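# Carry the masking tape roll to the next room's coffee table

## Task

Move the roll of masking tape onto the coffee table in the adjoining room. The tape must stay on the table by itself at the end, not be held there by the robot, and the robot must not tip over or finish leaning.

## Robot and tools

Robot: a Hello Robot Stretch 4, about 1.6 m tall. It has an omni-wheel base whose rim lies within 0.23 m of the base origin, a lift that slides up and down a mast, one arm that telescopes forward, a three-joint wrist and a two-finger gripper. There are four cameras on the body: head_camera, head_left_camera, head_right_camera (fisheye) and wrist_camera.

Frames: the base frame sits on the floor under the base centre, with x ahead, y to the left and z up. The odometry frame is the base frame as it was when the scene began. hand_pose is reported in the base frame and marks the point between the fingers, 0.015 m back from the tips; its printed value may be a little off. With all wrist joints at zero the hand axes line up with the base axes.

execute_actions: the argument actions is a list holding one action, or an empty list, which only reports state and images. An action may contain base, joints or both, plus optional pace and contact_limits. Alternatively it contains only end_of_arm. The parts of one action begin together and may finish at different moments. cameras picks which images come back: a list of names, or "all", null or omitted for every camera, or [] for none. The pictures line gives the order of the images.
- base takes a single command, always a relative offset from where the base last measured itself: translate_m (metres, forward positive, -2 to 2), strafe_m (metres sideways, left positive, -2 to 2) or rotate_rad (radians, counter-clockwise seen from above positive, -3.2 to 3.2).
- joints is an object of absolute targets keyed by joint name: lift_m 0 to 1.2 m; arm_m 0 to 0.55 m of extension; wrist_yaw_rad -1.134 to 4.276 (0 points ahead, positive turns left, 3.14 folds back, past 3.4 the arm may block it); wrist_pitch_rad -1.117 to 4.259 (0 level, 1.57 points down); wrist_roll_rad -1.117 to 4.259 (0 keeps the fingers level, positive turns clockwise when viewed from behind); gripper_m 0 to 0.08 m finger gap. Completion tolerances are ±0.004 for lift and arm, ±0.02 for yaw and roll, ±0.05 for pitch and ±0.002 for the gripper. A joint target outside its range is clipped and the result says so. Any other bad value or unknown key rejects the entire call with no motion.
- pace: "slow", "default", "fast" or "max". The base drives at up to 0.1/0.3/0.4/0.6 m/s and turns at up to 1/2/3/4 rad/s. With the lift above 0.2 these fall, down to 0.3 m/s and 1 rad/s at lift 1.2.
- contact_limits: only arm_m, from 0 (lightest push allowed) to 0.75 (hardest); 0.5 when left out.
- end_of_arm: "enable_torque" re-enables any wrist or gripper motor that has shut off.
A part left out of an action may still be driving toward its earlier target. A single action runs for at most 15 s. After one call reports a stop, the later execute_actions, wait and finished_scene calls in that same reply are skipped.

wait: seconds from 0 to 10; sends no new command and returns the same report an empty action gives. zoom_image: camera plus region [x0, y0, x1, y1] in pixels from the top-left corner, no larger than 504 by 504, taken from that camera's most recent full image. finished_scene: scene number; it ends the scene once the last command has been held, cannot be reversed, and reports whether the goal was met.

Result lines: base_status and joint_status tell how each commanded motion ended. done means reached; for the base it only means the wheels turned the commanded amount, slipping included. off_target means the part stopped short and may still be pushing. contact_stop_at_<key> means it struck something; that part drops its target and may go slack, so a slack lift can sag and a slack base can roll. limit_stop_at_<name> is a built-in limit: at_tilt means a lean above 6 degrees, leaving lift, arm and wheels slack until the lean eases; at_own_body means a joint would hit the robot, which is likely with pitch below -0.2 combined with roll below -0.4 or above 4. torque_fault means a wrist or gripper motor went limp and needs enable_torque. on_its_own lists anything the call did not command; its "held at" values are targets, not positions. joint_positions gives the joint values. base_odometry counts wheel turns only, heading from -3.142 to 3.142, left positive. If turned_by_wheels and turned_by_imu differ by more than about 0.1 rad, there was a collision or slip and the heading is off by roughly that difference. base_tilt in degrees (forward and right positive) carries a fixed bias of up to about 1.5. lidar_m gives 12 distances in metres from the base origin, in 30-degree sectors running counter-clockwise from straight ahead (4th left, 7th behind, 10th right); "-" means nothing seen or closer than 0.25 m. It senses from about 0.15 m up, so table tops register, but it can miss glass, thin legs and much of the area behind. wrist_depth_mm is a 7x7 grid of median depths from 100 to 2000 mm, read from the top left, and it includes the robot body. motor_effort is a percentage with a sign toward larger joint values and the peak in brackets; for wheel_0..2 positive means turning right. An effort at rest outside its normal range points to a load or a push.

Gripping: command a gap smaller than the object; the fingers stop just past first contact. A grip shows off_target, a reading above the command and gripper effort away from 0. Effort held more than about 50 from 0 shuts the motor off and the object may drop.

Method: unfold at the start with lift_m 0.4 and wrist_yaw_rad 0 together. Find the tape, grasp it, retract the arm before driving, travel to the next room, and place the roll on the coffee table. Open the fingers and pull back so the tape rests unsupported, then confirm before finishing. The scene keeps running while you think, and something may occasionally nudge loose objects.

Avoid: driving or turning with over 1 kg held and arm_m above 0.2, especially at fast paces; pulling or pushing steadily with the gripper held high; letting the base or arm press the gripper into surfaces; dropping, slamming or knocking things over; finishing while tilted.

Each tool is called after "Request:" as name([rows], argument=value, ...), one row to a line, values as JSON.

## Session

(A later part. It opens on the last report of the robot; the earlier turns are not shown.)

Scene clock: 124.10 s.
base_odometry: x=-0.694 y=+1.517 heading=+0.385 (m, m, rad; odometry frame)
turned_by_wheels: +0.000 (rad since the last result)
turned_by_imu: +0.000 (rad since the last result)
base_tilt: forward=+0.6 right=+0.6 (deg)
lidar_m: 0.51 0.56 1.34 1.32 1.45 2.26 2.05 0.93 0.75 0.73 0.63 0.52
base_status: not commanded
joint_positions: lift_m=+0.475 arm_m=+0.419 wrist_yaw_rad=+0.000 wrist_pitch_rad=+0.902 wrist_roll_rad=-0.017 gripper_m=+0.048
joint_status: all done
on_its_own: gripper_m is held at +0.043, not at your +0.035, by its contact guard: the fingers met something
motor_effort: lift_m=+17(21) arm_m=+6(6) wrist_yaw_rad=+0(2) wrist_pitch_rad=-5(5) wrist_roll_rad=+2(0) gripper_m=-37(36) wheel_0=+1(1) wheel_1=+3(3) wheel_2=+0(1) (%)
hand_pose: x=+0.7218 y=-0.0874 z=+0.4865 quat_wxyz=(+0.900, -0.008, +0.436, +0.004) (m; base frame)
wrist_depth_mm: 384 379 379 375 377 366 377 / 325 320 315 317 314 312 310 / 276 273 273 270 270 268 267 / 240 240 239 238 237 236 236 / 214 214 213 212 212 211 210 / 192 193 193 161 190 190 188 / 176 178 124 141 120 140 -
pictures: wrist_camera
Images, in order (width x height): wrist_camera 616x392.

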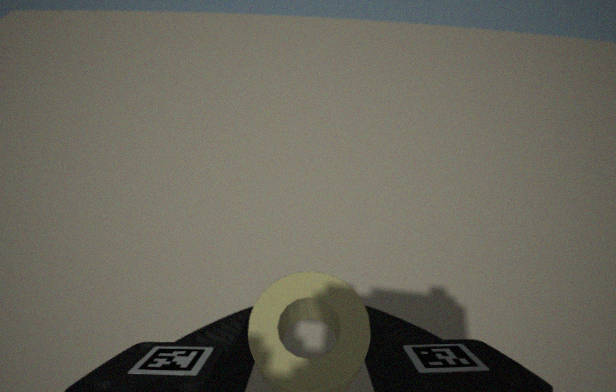

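Request:
execute_actions([
  {"joints":{"lift_m":0.467}},
], cameras=[])

Request:
execute_actions([
  {"joints":{"gripper_m":0.08}},
], cameras=[])

Request:
execute_actions([
  {"joints":{"lift_m":0.55},"pace":"fast"},
], cameras=["wrist_camera"])

Scene clock: 135.83 s.
base_odometry: x=-0.694 y=+1.517 heading=+0.385 (m, m, rad; odometry frame)
turned_by_wheels: +0.000 (rad since the last result)
turned_by_imu: +0.000 (rad since the last result)
base_tilt: forward=+0.7 right=+0.6 (deg)
lidar_m: 0.50 0.54 1.32 1.33 1.44 2.30 2.03 0.93 0.75 0.73 0.66 0.51
base_status: not commanded
joint_positions: lift_m=+0.467 arm_m=+0.419 wrist_yaw_rad=+0.000 wrist_pitch_rad=+0.902 wrist_roll_rad=-0.017 gripper_m=+0.048
joint_status: all done
on_its_own: gripper_m is held at +0.043, not at your +0.035, by its contact guard: the fingers met something
motor_effort: lift_m=+17(17) arm_m=+6(6) wrist_yaw_rad=-1(1) wrist_pitch_rad=-6(5) wrist_roll_rad=+1(0) gripper_m=-36(36) wheel_0=+1(1) wheel_1=+4(4) wheel_2=-1(0) (%)
hand_pose: x=+0.7218 y=-0.0874 z=+0.4785 quat_wxyz=(+0.900, -0.008, +0.436, +0.004) (m; base frame)
wrist_depth_mm: 366 359 362 362 359 351 353 / 307 306 304 300 298 300 300 / 264 263 259 258 258 256 257 / 230 230 229 229 226 227 224 / 205 204 204 204 202 202 200 / 183 184 183 161 182 181 180 / 167 170 124 141 121 137 -
pictures: none
No camera images: the call's "cameras" was empty. Leave "cameras" out to get every camera's image.

Scene clock: 136.87 s.
base_odometry: x=-0.694 y=+1.517 heading=+0.385 (m, m, rad; odometry frame)
turned_by_wheels: +0.000 (rad since the last result)
turned_by_imu: +0.000 (rad since the last result)
base_tilt: forward=+0.7 right=+0.5 (deg)
lidar_m: 0.50 0.56 1.32 1.31 1.47 2.24 2.03 0.96 0.74 0.72 0.64 0.51
base_status: not commanded
joint_positions: lift_m=+0.467 arm_m=+0.419 wrist_yaw_rad=+0.000 wrist_pitch_rad=+0.902 wrist_roll_rad=-0.017 gripper_m=+0.080
joint_status: all done
motor_effort: lift_m=+17(17) arm_m=+5(5) wrist_yaw_rad=+0(1) wrist_pitch_rad=-6(5) wrist_roll_rad=+0(0) gripper_m=+3(35) wheel_0=+1(1) wheel_1=+4(4) wheel_2=+0(0) (%)
hand_pose: x=+0.7218 y=-0.0874 z=+0.4785 quat_wxyz=(+0.900, -0.008, +0.436, +0.004) (m; base frame)
wrist_depth_mm: 370 362 362 359 362 353 353 / 309 304 301 300 300 301 298 / 264 263 259 259 258 257 257 / 230 229 229 229 228 226 225 / 205 206 204 204 202 202 201 / 183 183 184 161 182 181 180 / 170 104 161 143 160 108 -
pictures: none
No camera images: the call's "cameras" was empty. Leave "cameras" out to get every camera's image.

Scene clock: 137.97 s.
base_odometry: x=-0.694 y=+1.517 heading=+0.385 (m, m, rad; odometry frame)
turned_by_wheels: +0.000 (rad since the last result)
turned_by_imu: +0.000 (rad since the last result)
base_tilt: forward=+0.7 right=+0.3 (deg)
lidar_m: 0.50 0.53 1.34 1.31 1.47 2.28 2.04 0.95 0.74 0.73 0.63 0.50
base_status: not commanded
joint_positions: lift_m=+0.550 arm_m=+0.419 wrist_yaw_rad=+0.000 wrist_pitch_rad=+0.902 wrist_roll_rad=-0.017 gripper_m=+0.080
joint_status: all done
motor_effort: lift_m=+21(24) arm_m=+5(6) wrist_yaw_rad=+0(0) wrist_pitch_rad=-6(3) wrist_roll_rad=+0(2) gripper_m=+2(3) wheel_0=+1(1) wheel_1=+4(4) wheel_2=+0(1) (%)
hand_pose: x=+0.7218 y=-0.0874 z=+0.5612 quat_wxyz=(+0.900, -0.008, +0.436, +0.004) (m; base frame)
wrist_depth_mm: 500 492 473 452 442 427 410 / 452 449 442 439 439 455 449 / 387 384 382 379 377 377 377 / 338 338 334 332 332 332 330 / 300 297 298 298 297 296 296 / 271 271 268 270 268 266 265 / 249 104 236 229 237 108 -
pictures: wrist_camera
Images, in order (width x height): wrist_camera 616x392.

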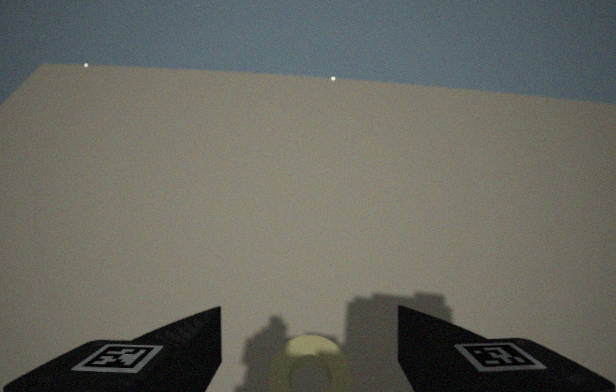

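Request:
finished_scene(scene=1)

The scene is finished: the task was done.


## Next scene

The same job, from a new start.

Request:
execute_actions(actions=[])

Scene clock: 0.00 s.
base_odometry: x=+0.000 y=+0.000 heading=+0.000 (m, m, rad; odometry frame)
turned_by_wheels: +0.000 (rad since the last result)
turned_by_imu: +0.000 (rad since the last result)
base_tilt: forward=+0.6 right=+0.4 (deg)
lidar_m: 0.83 0.76 0.78 0.96 0.87 0.88 1.03 0.92 0.93 1.16 1.26 2.78
base_status: not commanded
joint_positions: lift_m=+0.264 arm_m=-0.001 wrist_yaw_rad=+3.127 wrist_pitch_rad=-0.005 wrist_roll_rad=-0.017 gripper_m=+0.040
joint_status: not commanded
motor_effort: lift_m=+19 arm_m=-1 wrist_yaw_rad=-1 wrist_pitch_rad=-8 wrist_roll_rad=+1 gripper_m=+0 wheel_0=+0 wheel_1=+0 wheel_2=+0 (%)
hand_pose: x=-0.0410 y=+0.0905 z=+0.4433 quat_wxyz=(+0.007, +0.002, -0.008, +1.000) (m; base frame)
wrist_depth_mm: - 141 1229 1336 1060 878 750 / - 140 1229 1336 1078 866 759 / - 123 178 1336 1078 878 759 / 105 139 220 1366 1078 878 759 / 139 976 1205 1336 1078 878 759 / 904 1025 1160 1308 1025 891 750 / 891 960 124 1118 120 809 759
pictures: head_camera, head_left_camera, head_right_camera, wrist_camera
Images, in order (width x height): head_camera 420x560, head_left_camera 420x672, head_right_camera 420x672, wrist_camera 616x392.

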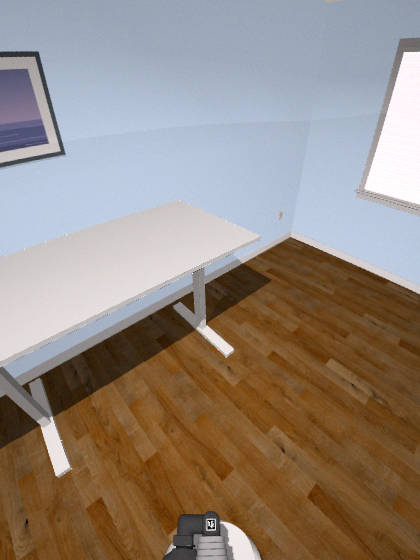

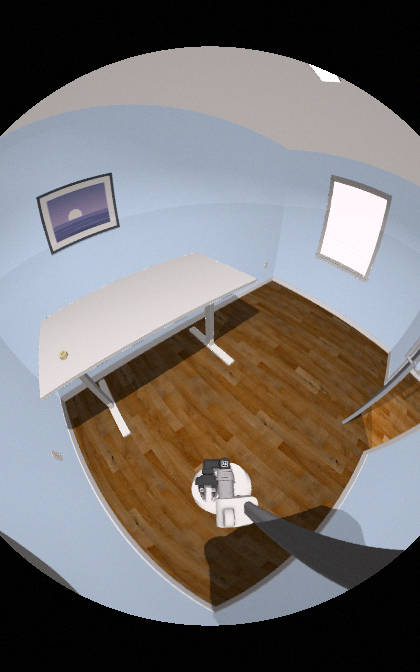

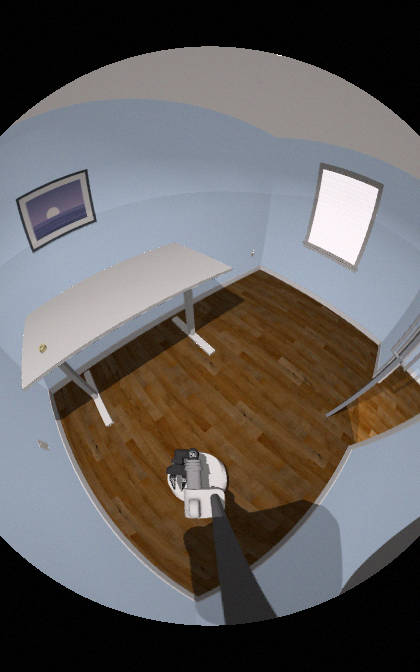

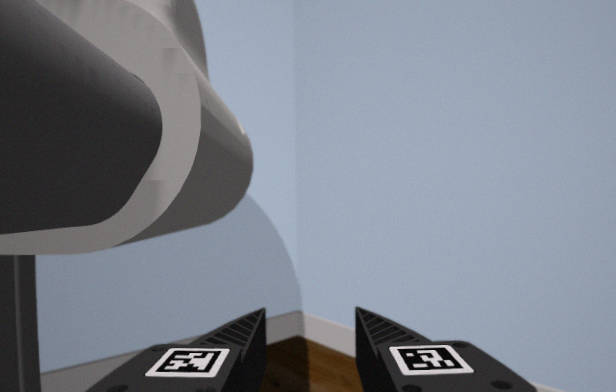

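Taller table. Aim at the tape directly.

Request:
execute_actions([
  {"base":{"rotate_rad":1.3},"joints":{"lift_m":1.12,"wrist_yaw_rad":0,"wrist_pitch_rad":0.9,"gripper_m":0.08},"pace":"fast"},
], cameras=[])

Request:
execute_actions([
  {"base":{"translate_m":0.25},"joints":{"arm_m":0.2},"pace":"fast"},
], cameras=["wrist_camera","head_camera"])

Scene clock: 9.13 s.
base_odometry: x=+0.000 y=+0.000 heading=+1.299 (m, m, rad; odometry frame)
turned_by_wheels: +1.299 (rad since the last result)
turned_by_imu: +1.283 (rad since the last result)
base_tilt: forward=+0.7 right=+0.4 (deg)
lidar_m: 0.84 0.90 0.86 0.94 0.93 0.92 1.00 1.29 2.83 1.03 0.80 0.77
base_status: done
joint_positions: lift_m=+1.120 arm_m=+0.000 wrist_yaw_rad=+0.000 wrist_pitch_rad=+0.902 wrist_roll_rad=-0.017 gripper_m=+0.080
joint_status: all done
motor_effort: lift_m=+21(26) arm_m=-1(1) wrist_yaw_rad=+0(7) wrist_pitch_rad=-4(7) wrist_roll_rad=+1(0) gripper_m=+2(1) wheel_0=-2(11) wheel_1=-3(10) wheel_2=-4(12) (%)
hand_pose: x=+0.3024 y=-0.0874 z=+1.1312 quat_wxyz=(+0.900, -0.008, +0.436, +0.004) (m; base frame)
wrist_depth_mm: 732 866 1118 707 668 661 654 / 759 931 1229 1708 1098 574 559 / 809 1025 1366 1863 1756 1499 1308 / 878 1098 1499 1661 1661 1618 1499 / 931 1205 1464 1464 1464 1464 1430 / 1008 1308 1366 1336 1336 1336 1281 / 1042 104 1182 1229 1160 107 -
pictures: none
No camera images: the call's "cameras" was empty. Leave "cameras" out to get every camera's image.

Scene clock: 11.33 s.
base_odometry: x=+0.067 y=+0.241 heading=+1.300 (m, m, rad; odometry frame)
turned_by_wheels: +0.000 (rad since the last result)
turned_by_imu: -0.002 (rad since the last result)
base_tilt: forward=+0.6 right=+0.6 (deg)
lidar_m: 0.59 0.75 0.72 0.77 1.14 1.12 1.20 1.49 2.98 0.74 0.58 0.57
base_status: done
joint_positions: lift_m=+1.120 arm_m=+0.199 wrist_yaw_rad=+0.000 wrist_pitch_rad=+0.902 wrist_roll_rad=-0.017 gripper_m=+0.080
joint_status: all done
motor_effort: lift_m=+20(21) arm_m=+5(6) wrist_yaw_rad=+0(1) wrist_pitch_rad=-3(4) wrist_roll_rad=+0(1) gripper_m=+3(3) wheel_0=+3(6) wheel_1=+4(7) wheel_2=-2(11) (%)
hand_pose: x=+0.5020 y=-0.0874 z=+1.1313 quat_wxyz=(+0.900, -0.008, +0.436, +0.004) (m; base frame)
wrist_depth_mm: 504 603 778 1060 1008 647 654 / 530 654 854 1205 574 554 554 / 559 699 946 1308 480 477 473 / 603 759 1060 424 424 407 415 / 647 820 1182 397 375 375 370 / 699 904 1229 1336 355 336 334 / 723 104 1160 1205 1138 107 -
pictures: head_camera, wrist_camera
Images, in order (width x height): head_camera 420x560, wrist_camera 616x392.

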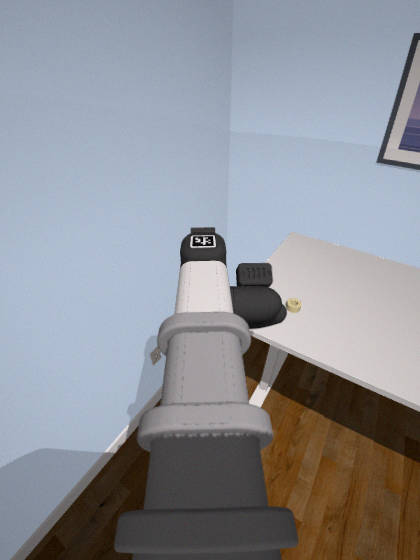

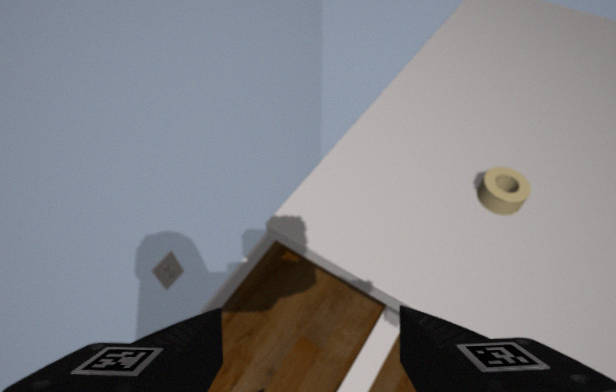

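Request:
execute_actions([
  {"base":{"strafe_m":-0.222},"joints":{"arm_m":0.34,"lift_m":1.04}},
], cameras=["wrist_camera"])

Scene clock: 21.73 s.
base_odometry: x=+0.281 y=+0.181 heading=+1.300 (m, m, rad; odometry frame)
turned_by_wheels: +0.000 (rad since the last result)
turned_by_imu: +0.000 (rad since the last result)
base_tilt: forward=+0.7 right=+0.5 (deg)
lidar_m: 0.49 0.93 0.89 0.97 1.28 1.24 1.33 1.40 2.80 0.59 0.46 0.44
base_status: done
joint_positions: lift_m=+1.040 arm_m=+0.339 wrist_yaw_rad=+0.000 wrist_pitch_rad=+0.902 wrist_roll_rad=-0.017 gripper_m=+0.080
joint_status: all done
motor_effort: lift_m=+17(20) arm_m=+5(6) wrist_yaw_rad=+1(0) wrist_pitch_rad=-5(7) wrist_roll_rad=+0(0) gripper_m=+1(2) wheel_0=+1(11) wheel_1=-1(11) wheel_2=+0(2) (%)
hand_pose: x=+0.6419 y=-0.0874 z=+1.0516 quat_wxyz=(+0.900, -0.008, +0.436, +0.004) (m; base frame)
wrist_depth_mm: 597 715 917 831 504 492 496 / 621 768 931 424 421 421 421 / 668 809 368 366 364 362 359 / 707 325 322 322 319 317 315 / 294 290 287 282 285 283 282 / 260 259 259 249 258 255 253 / 240 104 228 236 228 107 -
pictures: wrist_camera
Images, in order (width x height): wrist_camera 616x392.

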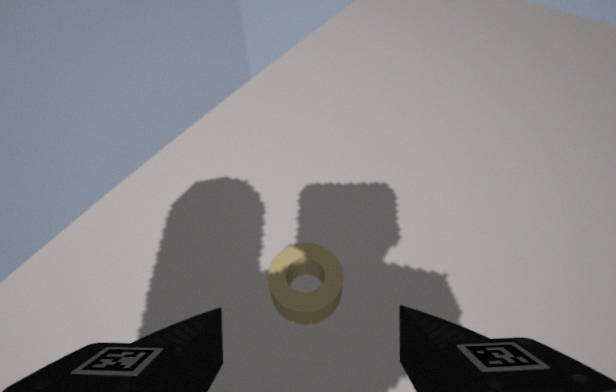

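Request:
execute_actions([
  {"joints":{"arm_m":0.40,"lift_m":0.967}},
], cameras=["wrist_camera"])

Request:
execute_actions([
  {"joints":{"gripper_m":0.035}},
], cameras=["wrist_camera"])

Request:
execute_actions([
  {"joints":{"lift_m":1.02}},
], cameras=["wrist_camera"])

Scene clock: 29.80 s.
base_odometry: x=+0.281 y=+0.181 heading=+1.300 (m, m, rad; odometry frame)
turned_by_wheels: +0.000 (rad since the last result)
turned_by_imu: +0.000 (rad since the last result)
base_tilt: forward=+0.6 right=+0.5 (deg)
lidar_m: 0.49 0.95 0.90 0.99 1.27 1.24 1.35 1.39 2.80 0.59 0.44 0.43
base_status: not commanded
joint_positions: lift_m=+0.967 arm_m=+0.399 wrist_yaw_rad=+0.000 wrist_pitch_rad=+0.902 wrist_roll_rad=-0.017 gripper_m=+0.080
joint_status: all done
motor_effort: lift_m=+16(16) arm_m=+5(5) wrist_yaw_rad=-2(1) wrist_pitch_rad=-4(4) wrist_roll_rad=+1(1) gripper_m=+2(2) wheel_0=+2(2) wheel_1=-1(1) wheel_2=+0(0) (%)
hand_pose: x=+0.7019 y=-0.0874 z=+0.9786 quat_wxyz=(+0.900, -0.007, +0.436, +0.004) (m; base frame)
wrist_depth_mm: 569 676 854 359 355 347 349 / 591 723 303 300 298 296 296 / 627 263 260 258 256 255 255 / 231 230 229 227 225 224 224 / 206 205 204 202 202 200 199 / 185 184 184 163 182 181 179 / 170 104 154 143 160 107 -
pictures: wrist_camera
Images, in order (width x height): wrist_camera 616x392.

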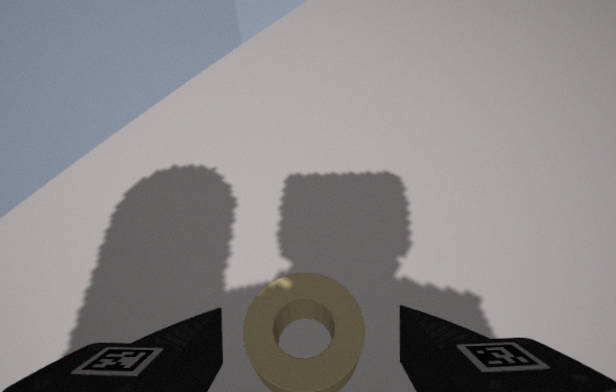

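Scene clock: 30.90 s.
base_odometry: x=+0.281 y=+0.181 heading=+1.300 (m, m, rad; odometry frame)
turned_by_wheels: +0.000 (rad since the last result)
turned_by_imu: +0.000 (rad since the last result)
base_tilt: forward=+0.6 right=+0.5 (deg)
lidar_m: 0.49 0.95 0.91 0.97 1.29 1.25 1.33 1.40 2.79 0.61 0.44 0.44
base_status: not commanded
joint_positions: lift_m=+0.967 arm_m=+0.399 wrist_yaw_rad=+0.000 wrist_pitch_rad=+0.902 wrist_roll_rad=-0.017 gripper_m=+0.048
joint_status: gripper_m off_target (ended at +0.048, target +0.035)
on_its_own: gripper_m is held at +0.043, not at your +0.035, by its contact guard: the fingers met something
motor_effort: lift_m=+16(16) arm_m=+5(5) wrist_yaw_rad=+0(0) wrist_pitch_rad=-4(5) wrist_roll_rad=+1(1) gripper_m=-36(37) wheel_0=+2(2) wheel_1=-1(1) wheel_2=+0(0) (%)
hand_pose: x=+0.7019 y=-0.0874 z=+0.9786 quat_wxyz=(+0.900, -0.007, +0.436, +0.004) (m; base frame)
wrist_depth_mm: 564 683 854 359 357 349 349 / 591 715 301 300 298 297 296 / 627 263 260 257 256 255 255 / 231 229 229 228 226 224 224 / 206 205 204 203 202 200 199 / 185 185 183 163 181 180 179 / 169 170 128 143 122 138 -
pictures: wrist_camera
Images, in order (width x height): wrist_camera 616x392.

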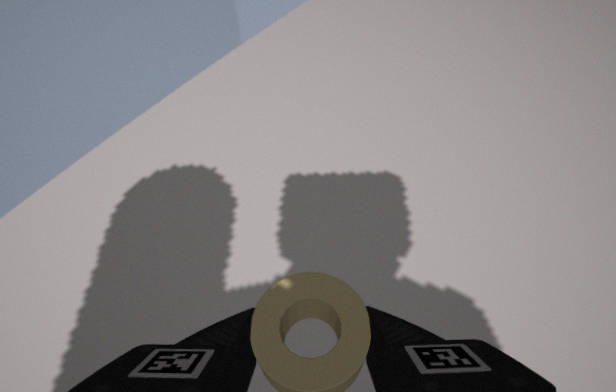

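Scene clock: 32.03 s.
base_odometry: x=+0.281 y=+0.181 heading=+1.300 (m, m, rad; odometry frame)
turned_by_wheels: +0.000 (rad since the last result)
turned_by_imu: +0.000 (rad since the last result)
base_tilt: forward=+0.7 right=+0.5 (deg)
lidar_m: 0.50 0.94 0.91 0.98 1.29 1.24 1.34 1.41 2.79 0.60 0.45 0.43
base_status: not commanded
joint_positions: lift_m=+1.020 arm_m=+0.399 wrist_yaw_rad=+0.000 wrist_pitch_rad=+0.902 wrist_roll_rad=-0.017 gripper_m=+0.048
joint_status: all done
on_its_own: gripper_m is held at +0.043, not at your +0.035, by its contact guard: the fingers met something
motor_effort: lift_m=+21(21) arm_m=+5(5) wrist_yaw_rad=+1(0) wrist_pitch_rad=-4(5) wrist_roll_rad=+0(1) gripper_m=-37(37) wheel_0=+1(1) wheel_1=-1(1) wheel_2=+0(0) (%)
hand_pose: x=+0.7019 y=-0.0874 z=+1.0312 quat_wxyz=(+0.900, -0.007, +0.436, +0.004) (m; base frame)
wrist_depth_mm: 564 676 866 788 459 452 455 / 591 732 917 387 384 384 384 / 634 788 338 336 332 330 330 / 676 304 297 296 293 291 289 / 462 265 265 263 262 259 257 / 239 239 239 163 235 234 233 / 218 220 128 143 122 162 214
pictures: wrist_camera
Images, in order (width x height): wrist_camera 616x392.

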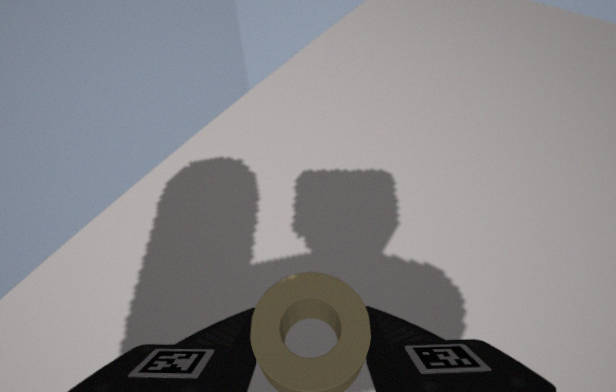

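Request:
execute_actions([
  {"base":{"translate_m":-0.35},"joints":{"arm_m":0},"pace":"fast"},
], cameras=[])

Request:
execute_actions([
  {"base":{"rotate_rad":3.2},"joints":{"wrist_pitch_rad":1.45,"lift_m":0.7},"pace":"fast"},
])

Scene clock: 39.90 s.
base_odometry: x=+0.187 y=-0.156 heading=+1.299 (m, m, rad; odometry frame)
turned_by_wheels: +0.000 (rad since the last result)
turned_by_imu: +0.002 (rad since the last result)
base_tilt: forward=+0.7 right=+0.5 (deg)
lidar_m: 0.79 1.15 1.11 1.20 0.99 0.95 1.03 1.10 2.60 0.97 0.72 0.71
base_status: done
joint_positions: lift_m=+1.020 arm_m=+0.001 wrist_yaw_rad=+0.000 wrist_pitch_rad=+0.902 wrist_roll_rad=-0.017 gripper_m=+0.048
joint_status: all done
on_its_own: gripper_m is held at +0.043, not at your +0.035, by its contact guard: the fingers met something
motor_effort: lift_m=+21(21) arm_m=-5(5) wrist_yaw_rad=+1(2) wrist_pitch_rad=-9(5) wrist_roll_rad=+1(2) gripper_m=-37(36) wheel_0=-2(4) wheel_1=-3(8) wheel_2=+2(14) (%)
hand_pose: x=+0.3035 y=-0.0875 z=+1.0312 quat_wxyz=(+0.900, -0.007, +0.436, +0.003) (m; base frame)
wrist_depth_mm: 931 1118 1499 1537 931 466 459 / 976 1229 1576 1756 1537 1308 1160 / 1042 1308 1708 1661 1661 1499 1308 / 1118 1430 1576 1499 1537 1499 1430 / 1205 1366 1366 1366 1336 1366 1336 / 1205 1255 1229 163 1229 1205 1229 / 1138 1160 128 143 122 615 1098
pictures: none
No camera images: the call's "cameras" was empty. Leave "cameras" out to get every camera's image.

Scene clock: 43.27 s.
base_odometry: x=+0.187 y=-0.156 heading=-1.785 (m, m, rad; odometry frame)
turned_by_wheels: +3.199 (rad since the last result)
turned_by_imu: +3.159 (rad since the last result)
base_tilt: forward=+0.7 right=+0.5 (deg)
lidar_m: 1.06 1.05 2.60 0.92 0.73 0.72 0.81 1.14 1.12 1.21 0.98 0.95
base_status: done
joint_positions: lift_m=+0.700 arm_m=+0.001 wrist_yaw_rad=+0.000 wrist_pitch_rad=+1.450 wrist_roll_rad=-0.017 gripper_m=+0.048
joint_status: all done
on_its_own: gripper_m is held at +0.043, not at your +0.035, by its contact guard: the fingers met something
motor_effort: lift_m=+17(13) arm_m=-5(5) wrist_yaw_rad=+1(1) wrist_pitch_rad=-2(3) wrist_roll_rad=+0(0) gripper_m=-37(36) wheel_0=-3(8) wheel_1=-2(8) wheel_2=-6(12) (%)
hand_pose: x=+0.1973 y=-0.0874 z=+0.6672 quat_wxyz=(+0.748, -0.006, +0.663, +0.005) (m; base frame)
wrist_depth_mm: 891 891 891 891 891 878 831 / 866 878 878 866 866 854 866 / 842 854 854 842 842 842 842 / 831 842 831 842 842 820 831 / 831 831 831 820 809 809 809 / 809 798 597 163 788 809 788 / 798 798 128 143 122 445 778
pictures: head_camera, head_left_camera, head_right_camera, wrist_camera
Images, in order (width x height): head_camera 420x560, head_left_camera 420x672, head_right_camera 420x672, wrist_camera 616x392.

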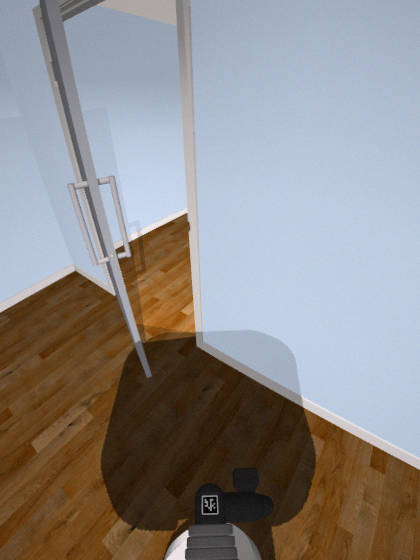

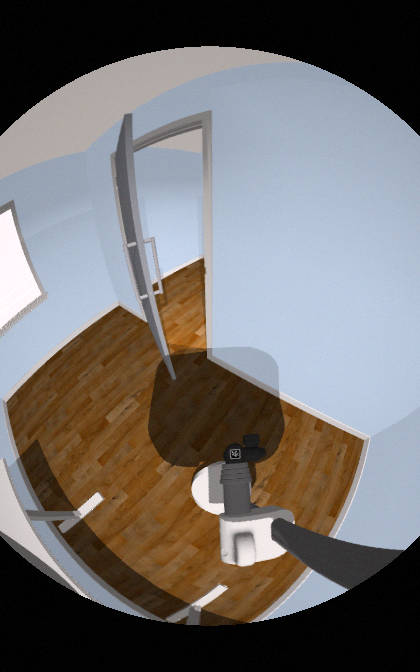

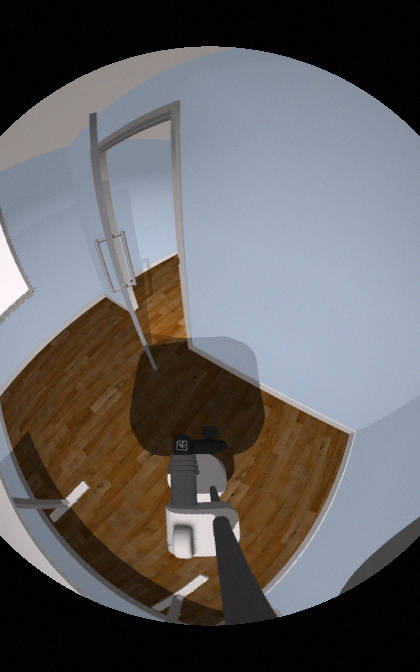

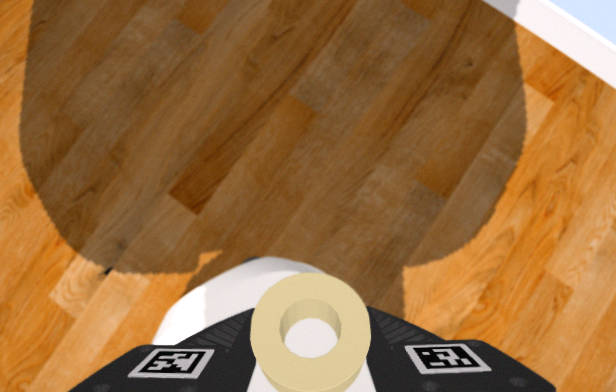

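Request:
execute_actions([
  {"base":{"rotate_rad":0.23},"joints":{"lift_m":0.45},"pace":"fast"},
], cameras=[])

Request:
execute_actions([
  {"base":{"translate_m":0.55},"joints":{"arm_m":0.2},"pace":"fast"},
], cameras=["head_camera","wrist_camera"])

Scene clock: 52.23 s.
base_odometry: x=+0.187 y=-0.156 heading=-1.555 (m, m, rad; odometry frame)
turned_by_wheels: +0.229 (rad since the last result)
turned_by_imu: +0.226 (rad since the last result)
base_tilt: forward=+0.8 right=+0.4 (deg)
lidar_m: 1.09 2.32 2.59 0.80 0.71 0.73 0.94 1.09 1.12 1.07 0.95 0.96
base_status: done
joint_positions: lift_m=+0.450 arm_m=+0.001 wrist_yaw_rad=+0.000 wrist_pitch_rad=+1.450 wrist_roll_rad=-0.017 gripper_m=+0.048
joint_status: all done
on_its_own: gripper_m is held at +0.043, not at your +0.035, by its contact guard: the fingers met something
motor_effort: lift_m=+17(13) arm_m=-5(5) wrist_yaw_rad=+0(1) wrist_pitch_rad=+0(2) wrist_roll_rad=+0(1) gripper_m=-36(38) wheel_0=-2(9) wheel_1=-1(10) wheel_2=-4(12) (%)
hand_pose: x=+0.1973 y=-0.0874 z=+0.4172 quat_wxyz=(+0.748, -0.006, +0.663, +0.005) (m; base frame)
wrist_depth_mm: 621 621 615 609 609 609 609 / 609 609 603 603 597 597 597 / 597 591 591 591 585 591 585 / 585 585 585 580 574 574 574 / 569 569 574 564 564 564 559 / 564 559 349 163 549 554 549 / 554 347 128 143 122 325 535
pictures: none
No camera images: the call's "cameras" was empty. Leave "cameras" out to get every camera's image.

Scene clock: 54.90 s.
base_odometry: x=+0.195 y=-0.706 heading=-1.555 (m, m, rad; odometry frame)
turned_by_wheels: +0.000 (rad since the last result)
turned_by_imu: -0.004 (rad since the last result)
base_tilt: forward=+0.6 right=+0.5 (deg)
lidar_m: 0.59 0.53 2.19 2.09 1.07 1.08 1.33 1.54 1.09 0.68 0.61 0.61
base_status: done
joint_positions: lift_m=+0.450 arm_m=+0.199 wrist_yaw_rad=+0.000 wrist_pitch_rad=+1.450 wrist_roll_rad=-0.017 gripper_m=+0.048
joint_status: all done
on_its_own: gripper_m is held at +0.043, not at your +0.035, by its contact guard: the fingers met something
motor_effort: lift_m=+17(17) arm_m=+5(4) wrist_yaw_rad=-2(2) wrist_pitch_rad=+0(3) wrist_roll_rad=+1(0) gripper_m=-37(37) wheel_0=+0(8) wheel_1=+3(11) wheel_2=+0(16) (%)
hand_pose: x=+0.3956 y=-0.0874 z=+0.4172 quat_wxyz=(+0.748, -0.006, +0.663, +0.006) (m; base frame)
wrist_depth_mm: 397 609 615 615 539 379 315 / 362 591 603 597 591 442 355 / 355 530 591 585 580 504 413 / 585 574 580 574 574 569 477 / 569 569 569 569 564 559 544 / 564 559 554 163 554 549 549 / 549 549 128 143 122 324 539
pictures: head_camera, wrist_camera
Images, in order (width x height): head_camera 420x560, wrist_camera 616x392.

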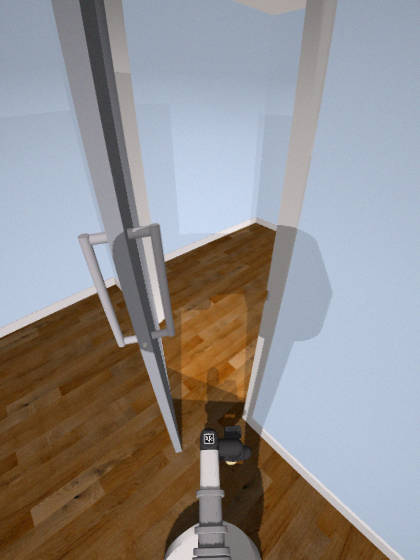

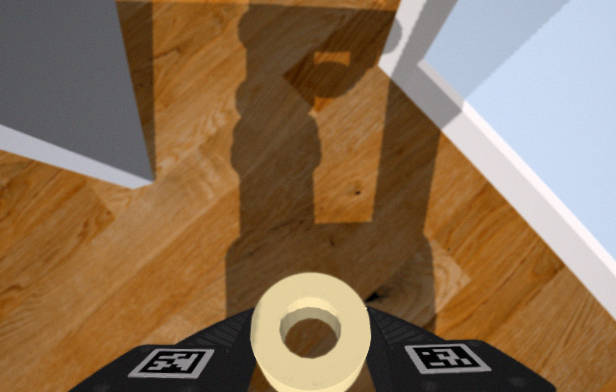

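Request:
execute_actions([
  {"base":{"strafe_m":0.58},"joints":{"arm_m":0.42},"pace":"slow"},
], cameras=["head_camera","head_left_camera"])

Scene clock: 66.47 s.
base_odometry: x=+0.775 y=-0.696 heading=-1.555 (m, m, rad; odometry frame)
turned_by_wheels: +0.000 (rad since the last result)
turned_by_imu: -0.027 (rad since the last result)
base_tilt: forward=+0.8 right=+0.5 (deg)
lidar_m: 0.45 1.78 1.79 1.63 0.63 0.64 0.81 1.56 1.92 1.17 1.02 3.29
base_status: done
joint_positions: lift_m=+0.450 arm_m=+0.279 wrist_yaw_rad=+0.000 wrist_pitch_rad=+1.451 wrist_roll_rad=-0.017 gripper_m=+0.048
joint_status: arm_m contact_stop (moved +0.079 of +0.221)
on_its_own: gripper_m is held at +0.043, not at your +0.035, by its contact guard: the fingers met something; arm_m is slack since a contact_stop (your +0.420 is given up)
motor_effort: lift_m=+19(19) arm_m=+0(26) wrist_yaw_rad=+1(4) wrist_pitch_rad=-1(6) wrist_roll_rad=+1(0) gripper_m=-37(37) wheel_0=-1(15) wheel_1=+4(14) wheel_2=-2(20) (%)
hand_pose: x=+0.4748 y=-0.0874 z=+0.4171 quat_wxyz=(+0.748, -0.006, +0.663, +0.005) (m; base frame)
wrist_depth_mm: - 122 219 609 609 603 603 / - 121 227 597 597 597 591 / - 124 236 580 580 580 580 / - 127 247 574 574 569 574 / - 129 255 564 564 559 554 / - 131 304 163 554 549 549 / - 119 128 143 122 325 544
pictures: head_camera, head_left_camera
Images, in order (width x height): head_camera 420x560, head_left_camera 420x672.

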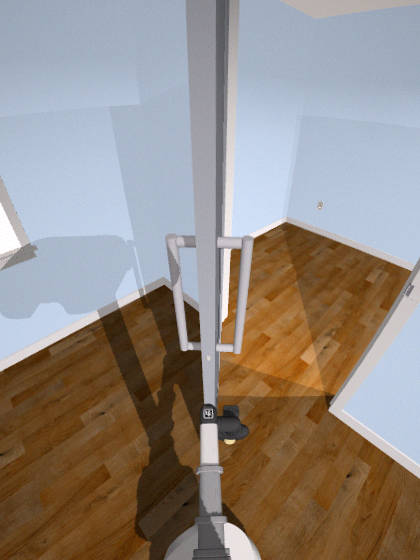

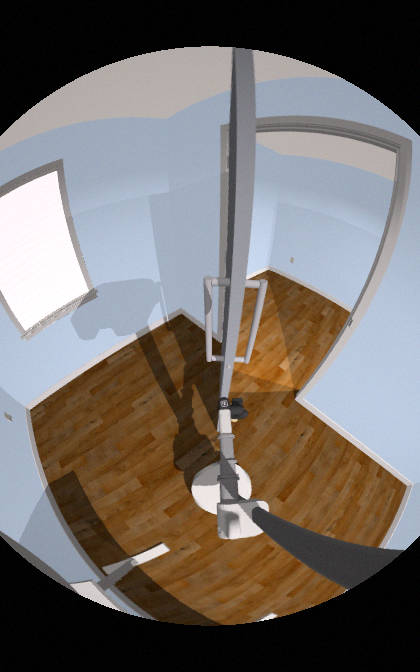

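Request:
execute_actions([
  {"base":{"strafe_m":-0.44},"joints":{"arm_m":0}},
], cameras=["head_camera"])

Request:
execute_actions([
  {"base":{"translate_m":0.8}},
], cameras=["head_right_camera","head_left_camera"])

Scene clock: 76.20 s.
base_odometry: x=+0.335 y=-0.703 heading=-1.555 (m, m, rad; odometry frame)
turned_by_wheels: +0.000 (rad since the last result)
turned_by_imu: -0.001 (rad since the last result)
base_tilt: forward=+0.7 right=+0.3 (deg)
lidar_m: 1.29 0.61 2.10 1.98 0.96 0.97 1.20 1.63 1.31 0.81 0.69 0.71
base_status: done
joint_positions: lift_m=+0.450 arm_m=+0.001 wrist_yaw_rad=+0.000 wrist_pitch_rad=+1.451 wrist_roll_rad=-0.017 gripper_m=+0.048
joint_status: all done
on_its_own: gripper_m is held at +0.043, not at your +0.035, by its contact guard: the fingers met something
motor_effort: lift_m=+19(19) arm_m=-5(6) wrist_yaw_rad=+1(1) wrist_pitch_rad=+1(4) wrist_roll_rad=+0(0) gripper_m=-37(36) wheel_0=+0(8) wheel_1=-2(11) wheel_2=+0(0) (%)
hand_pose: x=+0.1973 y=-0.0874 z=+0.4171 quat_wxyz=(+0.748, -0.006, +0.663, +0.006) (m; base frame)
wrist_depth_mm: 621 621 609 615 615 603 554 / 609 609 603 603 597 597 591 / 591 597 591 591 585 585 580 / 585 580 580 580 580 569 574 / 574 569 569 564 569 564 559 / 559 559 347 163 549 554 554 / 549 345 128 143 122 325 539
pictures: head_camera
Images, in order (width x height): head_camera 420x560.

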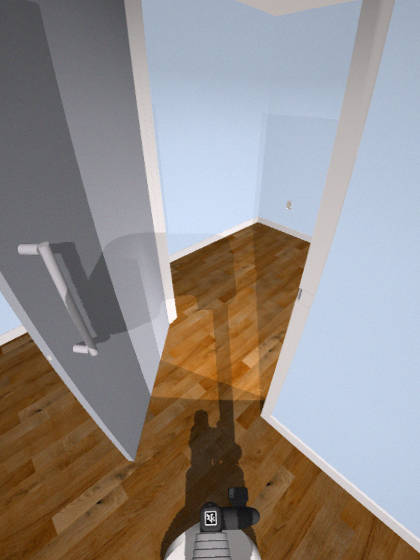

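Scene clock: 80.37 s.
base_odometry: x=+0.348 y=-1.503 heading=-1.555 (m, m, rad; odometry frame)
turned_by_wheels: +0.000 (rad since the last result)
turned_by_imu: -0.007 (rad since the last result)
base_tilt: forward=+0.8 right=+0.6 (deg)
lidar_m: 1.72 0.49 0.36 0.36 0.40 1.53 2.50 2.22 0.33 0.31 2.39 2.42
base_status: done
joint_positions: lift_m=+0.450 arm_m=+0.001 wrist_yaw_rad=+0.000 wrist_pitch_rad=+1.451 wrist_roll_rad=-0.017 gripper_m=+0.048
joint_status: not commanded
on_its_own: gripper_m is held at +0.043, not at your +0.035, by its contact guard: the fingers met something
motor_effort: lift_m=+19(19) arm_m=-5(5) wrist_yaw_rad=+1(0) wrist_pitch_rad=+0(0) wrist_roll_rad=+1(0) gripper_m=-37(36) wheel_0=+3(6) wheel_1=+4(9) wheel_2=-3(14) (%)
hand_pose: x=+0.1973 y=-0.0874 z=+0.4171 quat_wxyz=(+0.748, -0.006, +0.663, +0.006) (m; base frame)
wrist_depth_mm: 597 615 615 615 615 609 609 / 603 609 603 597 597 597 591 / 597 597 591 591 585 585 585 / 580 580 580 580 574 574 574 / 569 564 569 569 564 564 559 / 559 559 347 163 554 554 549 / 549 345 128 143 122 325 539
pictures: head_left_camera, head_right_camera
Images, in order (width x height): head_left_camera 420x672, head_right_camera 420x672.

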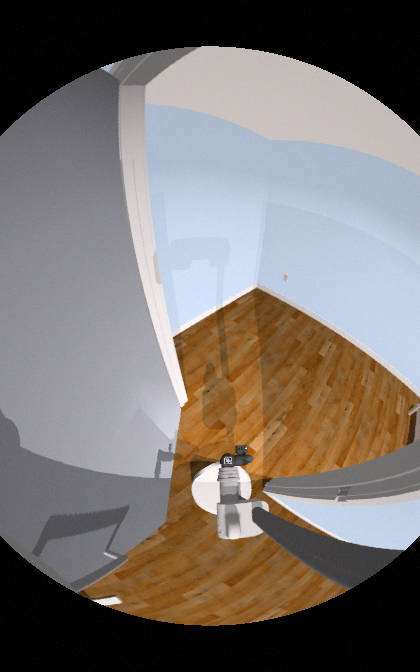

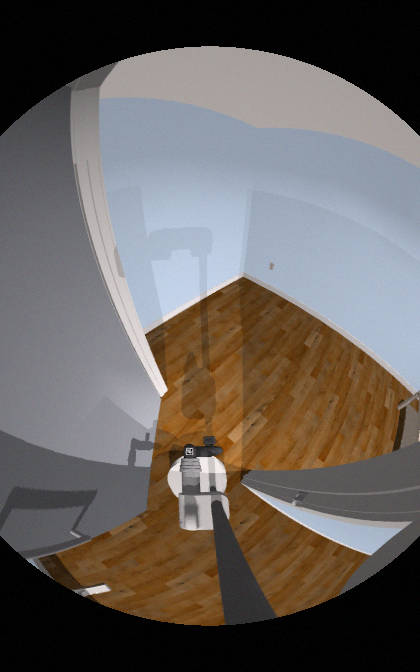

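Request:
execute_actions([
  {"base":{"rotate_rad":-0.6}},
], cameras=[])

Request:
execute_actions([
  {"base":{"translate_m":0.8},"pace":"fast"},
], cameras=[])

Request:
execute_actions([
  {"base":{"rotate_rad":-1.5},"joints":{"wrist_pitch_rad":0.9,"lift_m":0.65},"pace":"fast"},
], cameras=["head_camera"])

Scene clock: 91.67 s.
base_odometry: x=+0.348 y=-1.503 heading=-2.154 (m, m, rad; odometry frame)
turned_by_wheels: -0.599 (rad since the last result)
turned_by_imu: -0.592 (rad since the last result)
base_tilt: forward=+0.7 right=+0.5 (deg)
lidar_m: 2.42 1.77 0.53 0.38 0.36 0.37 1.88 1.78 2.23 0.42 0.30 2.42
base_status: done
joint_positions: lift_m=+0.450 arm_m=+0.001 wrist_yaw_rad=+0.000 wrist_pitch_rad=+1.451 wrist_roll_rad=-0.017 gripper_m=+0.048
joint_status: not commanded
on_its_own: gripper_m is held at +0.043, not at your +0.035, by its contact guard: the fingers met something
motor_effort: lift_m=+19(19) arm_m=-5(5) wrist_yaw_rad=+0(1) wrist_pitch_rad=-1(2) wrist_roll_rad=+1(0) gripper_m=-37(37) wheel_0=+2(8) wheel_1=+4(9) wheel_2=+3(10) (%)
hand_pose: x=+0.1973 y=-0.0874 z=+0.4171 quat_wxyz=(+0.748, -0.006, +0.663, +0.006) (m; base frame)
wrist_depth_mm: 615 615 615 615 609 609 603 / 609 603 603 603 597 591 597 / 597 591 597 585 591 580 580 / 585 580 580 580 574 574 569 / 574 574 569 569 569 488 342 / 559 559 349 163 549 462 319 / 549 349 128 143 122 239 329
pictures: none
No camera images: the call's "cameras" was empty. Leave "cameras" out to get every camera's image.

Scene clock: 94.93 s.
base_odometry: x=-0.093 y=-2.171 heading=-2.154 (m, m, rad; odometry frame)
turned_by_wheels: +0.000 (rad since the last result)
turned_by_imu: -0.007 (rad since the last result)
base_tilt: forward=+0.7 right=+0.5 (deg)
lidar_m: 1.65 1.57 1.33 0.93 0.73 0.78 1.10 0.62 0.90 1.81 1.95 1.65
base_status: done
joint_positions: lift_m=+0.450 arm_m=+0.001 wrist_yaw_rad=+0.000 wrist_pitch_rad=+1.451 wrist_roll_rad=-0.017 gripper_m=+0.048
joint_status: not commanded
on_its_own: gripper_m is held at +0.043, not at your +0.035, by its contact guard: the fingers met something
motor_effort: lift_m=+19(19) arm_m=-5(5) wrist_yaw_rad=+0(0) wrist_pitch_rad=-2(3) wrist_roll_rad=+1(1) gripper_m=-37(36) wheel_0=+0(7) wheel_1=+3(10) wheel_2=+0(14) (%)
hand_pose: x=+0.1973 y=-0.0874 z=+0.4171 quat_wxyz=(+0.748, -0.006, +0.663, +0.006) (m; base frame)
wrist_depth_mm: 621 621 615 615 615 609 609 / 603 603 603 597 597 597 597 / 597 597 591 591 585 591 580 / 585 585 580 580 574 569 574 / 569 569 569 564 564 564 559 / 564 559 349 163 549 549 549 / 549 345 128 143 122 325 539
pictures: none
No camera images: the call's "cameras" was empty. Leave "cameras" out to get every camera's image.

Scene clock: 96.63 s.
base_odometry: x=-0.093 y=-2.171 heading=+2.630 (m, m, rad; odometry frame)
turned_by_wheels: -1.499 (rad since the last result)
turned_by_imu: -1.481 (rad since the last result)
base_tilt: forward=+0.6 right=+0.4 (deg)
lidar_m: 1.80 1.87 1.66 1.66 1.50 1.33 0.83 0.71 0.82 1.20 0.62 0.97
base_status: done
joint_positions: lift_m=+0.650 arm_m=+0.001 wrist_yaw_rad=+0.000 wrist_pitch_rad=+0.902 wrist_roll_rad=-0.017 gripper_m=+0.048
joint_status: all done
on_its_own: gripper_m is held at +0.043, not at your +0.035, by its contact guard: the fingers met something
motor_effort: lift_m=+20(24) arm_m=-5(5) wrist_yaw_rad=+1(1) wrist_pitch_rad=-7(9) wrist_roll_rad=+1(0) gripper_m=-38(36) wheel_0=+2(11) wheel_1=+2(12) wheel_2=+3(11) (%)
hand_pose: x=+0.3037 y=-0.0874 z=+0.6612 quat_wxyz=(+0.900, -0.008, +0.436, +0.004) (m; base frame)
wrist_depth_mm: 1661 1661 1661 1661 1661 1618 1138 / 1464 1430 1397 1366 1397 1366 1060 / 1229 1229 1182 1205 1182 1160 991 / 1078 1060 1042 1042 1060 1042 904 / 946 946 931 931 931 917 842 / 854 854 854 163 842 831 788 / 778 778 128 143 122 436 741
pictures: head_camera
Images, in order (width x height): head_camera 420x560.

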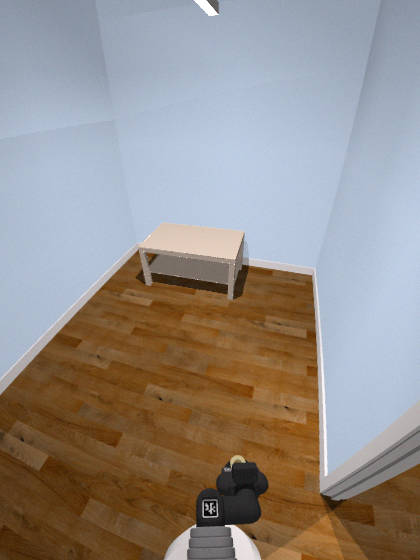

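Request:
execute_actions([
  {"base":{"rotate_rad":0.15},"pace":"fast"},
], cameras=[])

Request:
execute_actions([
  {"base":{"translate_m":1.35},"joints":{"arm_m":0.42,"lift_m":0.56},"pace":"fast"},
], cameras=["wrist_camera","head_camera"])

Scene clock: 102.60 s.
base_odometry: x=-0.093 y=-2.171 heading=+2.779 (m, m, rad; odometry frame)
turned_by_wheels: +0.149 (rad since the last result)
turned_by_imu: +0.147 (rad since the last result)
base_tilt: forward=+0.7 right=+0.5 (deg)
lidar_m: 1.82 1.76 1.65 1.71 1.42 1.33 0.72 0.75 0.89 0.64 0.61 1.42
base_status: done
joint_positions: lift_m=+0.650 arm_m=+0.001 wrist_yaw_rad=+0.000 wrist_pitch_rad=+0.902 wrist_roll_rad=-0.017 gripper_m=+0.048
joint_status: not commanded
on_its_own: gripper_m is held at +0.043, not at your +0.035, by its contact guard: the fingers met something
motor_effort: lift_m=+20(20) arm_m=-5(5) wrist_yaw_rad=-1(0) wrist_pitch_rad=-5(6) wrist_roll_rad=+0(1) gripper_m=-36(37) wheel_0=-2(7) wheel_1=-2(8) wheel_2=-4(9) (%)
hand_pose: x=+0.3037 y=-0.0874 z=+0.6612 quat_wxyz=(+0.900, -0.008, +0.436, +0.004) (m; base frame)
wrist_depth_mm: 1537 1661 1708 1661 1576 1618 1618 / 1430 1397 1397 1397 1366 1366 1366 / 1229 1229 1229 1205 1182 1182 1160 / 1078 1060 1060 1042 1042 1025 1025 / 946 946 946 931 931 931 917 / 842 842 854 163 820 842 820 / 778 778 128 143 122 436 759
pictures: none
No camera images: the call's "cameras" was empty. Leave "cameras" out to get every camera's image.

Scene clock: 107.30 s.
base_odometry: x=-1.355 y=-1.692 heading=+2.779 (m, m, rad; odometry frame)
turned_by_wheels: +0.000 (rad since the last result)
turned_by_imu: -0.011 (rad since the last result)
base_tilt: forward=+0.8 right=+0.5 (deg)
lidar_m: 0.55 0.74 1.05 1.08 1.43 2.54 2.06 1.11 1.03 1.04 0.60 0.54
base_status: done
joint_positions: lift_m=+0.560 arm_m=+0.419 wrist_yaw_rad=+0.000 wrist_pitch_rad=+0.902 wrist_roll_rad=-0.017 gripper_m=+0.048
joint_status: all done
on_its_own: gripper_m is held at +0.043, not at your +0.035, by its contact guard: the fingers met something
motor_effort: lift_m=+17(20) arm_m=+5(6) wrist_yaw_rad=-2(2) wrist_pitch_rad=-4(7) wrist_roll_rad=+0(1) gripper_m=-38(37) wheel_0=+0(9) wheel_1=+2(9) wheel_2=-2(14) (%)
hand_pose: x=+0.7220 y=-0.0874 z=+0.5715 quat_wxyz=(+0.900, -0.008, +0.436, +0.004) (m; base frame)
wrist_depth_mm: 820 820 554 591 569 521 480 / 842 469 462 459 452 449 500 / 404 402 397 394 392 387 387 / 353 353 349 345 345 342 342 / 314 312 310 310 307 304 303 / 279 281 281 163 276 276 273 / 257 259 128 143 122 181 252
pictures: head_camera, wrist_camera
Images, in order (width x height): head_camera 420x560, wrist_camera 616x392.

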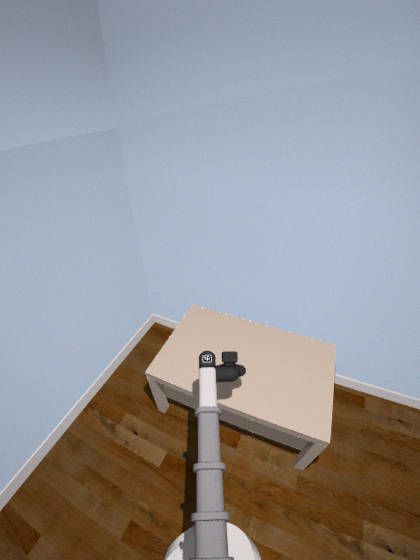

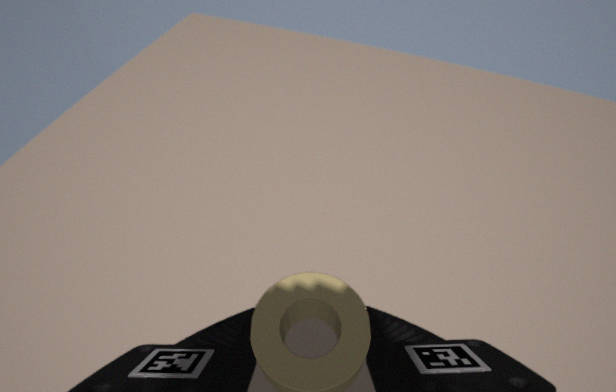

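Request:
execute_actions([
  {"joints":{"lift_m":0.469,"arm_m":0.47}},
], cameras=[])

Request:
execute_actions([
  {"joints":{"gripper_m":0.08}},
], cameras=[])

Request:
execute_actions([
  {"joints":{"lift_m":0.54},"pace":"fast"},
], cameras=["wrist_camera"])

Scene clock: 114.97 s.
base_odometry: x=-1.355 y=-1.692 heading=+2.779 (m, m, rad; odometry frame)
turned_by_wheels: +0.000 (rad since the last result)
turned_by_imu: +0.000 (rad since the last result)
base_tilt: forward=+0.8 right=+0.4 (deg)
lidar_m: 0.58 0.73 1.05 1.09 1.40 2.52 2.05 1.12 1.02 1.06 0.62 0.55
base_status: not commanded
joint_positions: lift_m=+0.469 arm_m=+0.469 wrist_yaw_rad=+0.000 wrist_pitch_rad=+0.902 wrist_roll_rad=-0.017 gripper_m=+0.048
joint_status: all done
on_its_own: gripper_m is held at +0.043, not at your +0.035, by its contact guard: the fingers met something
motor_effort: lift_m=+17(18) arm_m=+5(5) wrist_yaw_rad=+1(1) wrist_pitch_rad=-6(7) wrist_roll_rad=+1(1) gripper_m=-38(37) wheel_0=+0(0) wheel_1=+2(2) wheel_2=-1(1) (%)
hand_pose: x=+0.7719 y=-0.0874 z=+0.4805 quat_wxyz=(+0.900, -0.008, +0.436, +0.004) (m; base frame)
wrist_depth_mm: 559 364 366 362 359 351 353 / 314 310 306 303 300 300 298 / 267 265 263 260 259 257 256 / 235 233 231 230 228 227 226 / 208 206 206 205 204 202 200 / 186 186 185 163 183 182 181 / 170 172 127 143 122 138 -
pictures: none
No camera images: the call's "cameras" was empty. Leave "cameras" out to get every camera's image.

Scene clock: 116.00 s.
base_odometry: x=-1.355 y=-1.692 heading=+2.779 (m, m, rad; odometry frame)
turned_by_wheels: +0.000 (rad since the last result)
turned_by_imu: +0.000 (rad since the last result)
base_tilt: forward=+0.8 right=+0.5 (deg)
lidar_m: 0.58 0.73 1.07 1.08 1.45 2.54 2.06 1.10 1.03 1.05 0.62 0.56
base_status: not commanded
joint_positions: lift_m=+0.469 arm_m=+0.469 wrist_yaw_rad=+0.000 wrist_pitch_rad=+0.902 wrist_roll_rad=-0.017 gripper_m=+0.080
joint_status: all done
motor_effort: lift_m=+16(17) arm_m=+5(5) wrist_yaw_rad=-2(0) wrist_pitch_rad=-5(5) wrist_roll_rad=+0(1) gripper_m=+2(35) wheel_0=+0(0) wheel_1=+2(2) wheel_2=-2(1) (%)
hand_pose: x=+0.7719 y=-0.0874 z=+0.4805 quat_wxyz=(+0.900, -0.008, +0.436, +0.004) (m; base frame)
wrist_depth_mm: 559 364 366 359 359 353 351 / 314 309 306 304 301 300 300 / 268 266 263 260 259 258 257 / 235 232 231 229 229 228 226 / 208 206 206 206 204 202 201 / 186 186 186 165 183 182 181 / 172 104 159 145 161 107 -
pictures: none
No camera images: the call's "cameras" was empty. Leave "cameras" out to get every camera's image.

Scene clock: 117.03 s.
base_odometry: x=-1.355 y=-1.692 heading=+2.779 (m, m, rad; odometry frame)
turned_by_wheels: +0.000 (rad since the last result)
turned_by_imu: +0.000 (rad since the last result)
base_tilt: forward=+0.5 right=+0.5 (deg)
lidar_m: 0.57 0.74 1.06 1.08 1.42 2.53 2.06 1.11 1.03 1.04 0.61 0.55
base_status: not commanded
joint_positions: lift_m=+0.540 arm_m=+0.469 wrist_yaw_rad=+0.000 wrist_pitch_rad=+0.902 wrist_roll_rad=-0.017 gripper_m=+0.080
joint_status: all done
motor_effort: lift_m=+20(24) arm_m=+5(5) wrist_yaw_rad=+1(1) wrist_pitch_rad=-5(7) wrist_roll_rad=+1(1) gripper_m=+2(3) wheel_0=+0(0) wheel_1=+2(2) wheel_2=-2(2) (%)
hand_pose: x=+0.7719 y=-0.0874 z=+0.5512 quat_wxyz=(+0.900, -0.008, +0.436, +0.004) (m; base frame)
wrist_depth_mm: 798 750 512 554 525 480 442 / 820 433 427 424 418 415 469 / 377 370 368 362 362 362 359 / 327 324 324 322 317 317 315 / 291 287 287 287 285 282 281 / 259 259 260 257 255 255 253 / 239 104 227 219 227 107 -
pictures: wrist_camera
Images, in order (width x height): wrist_camera 616x392.

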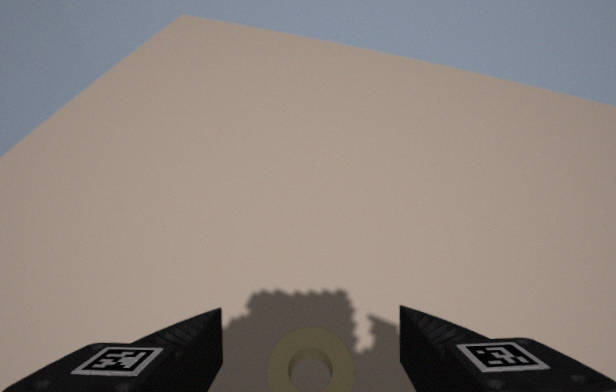

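Request:
finished_scene(scene=2)

The scene is finished: the task was done.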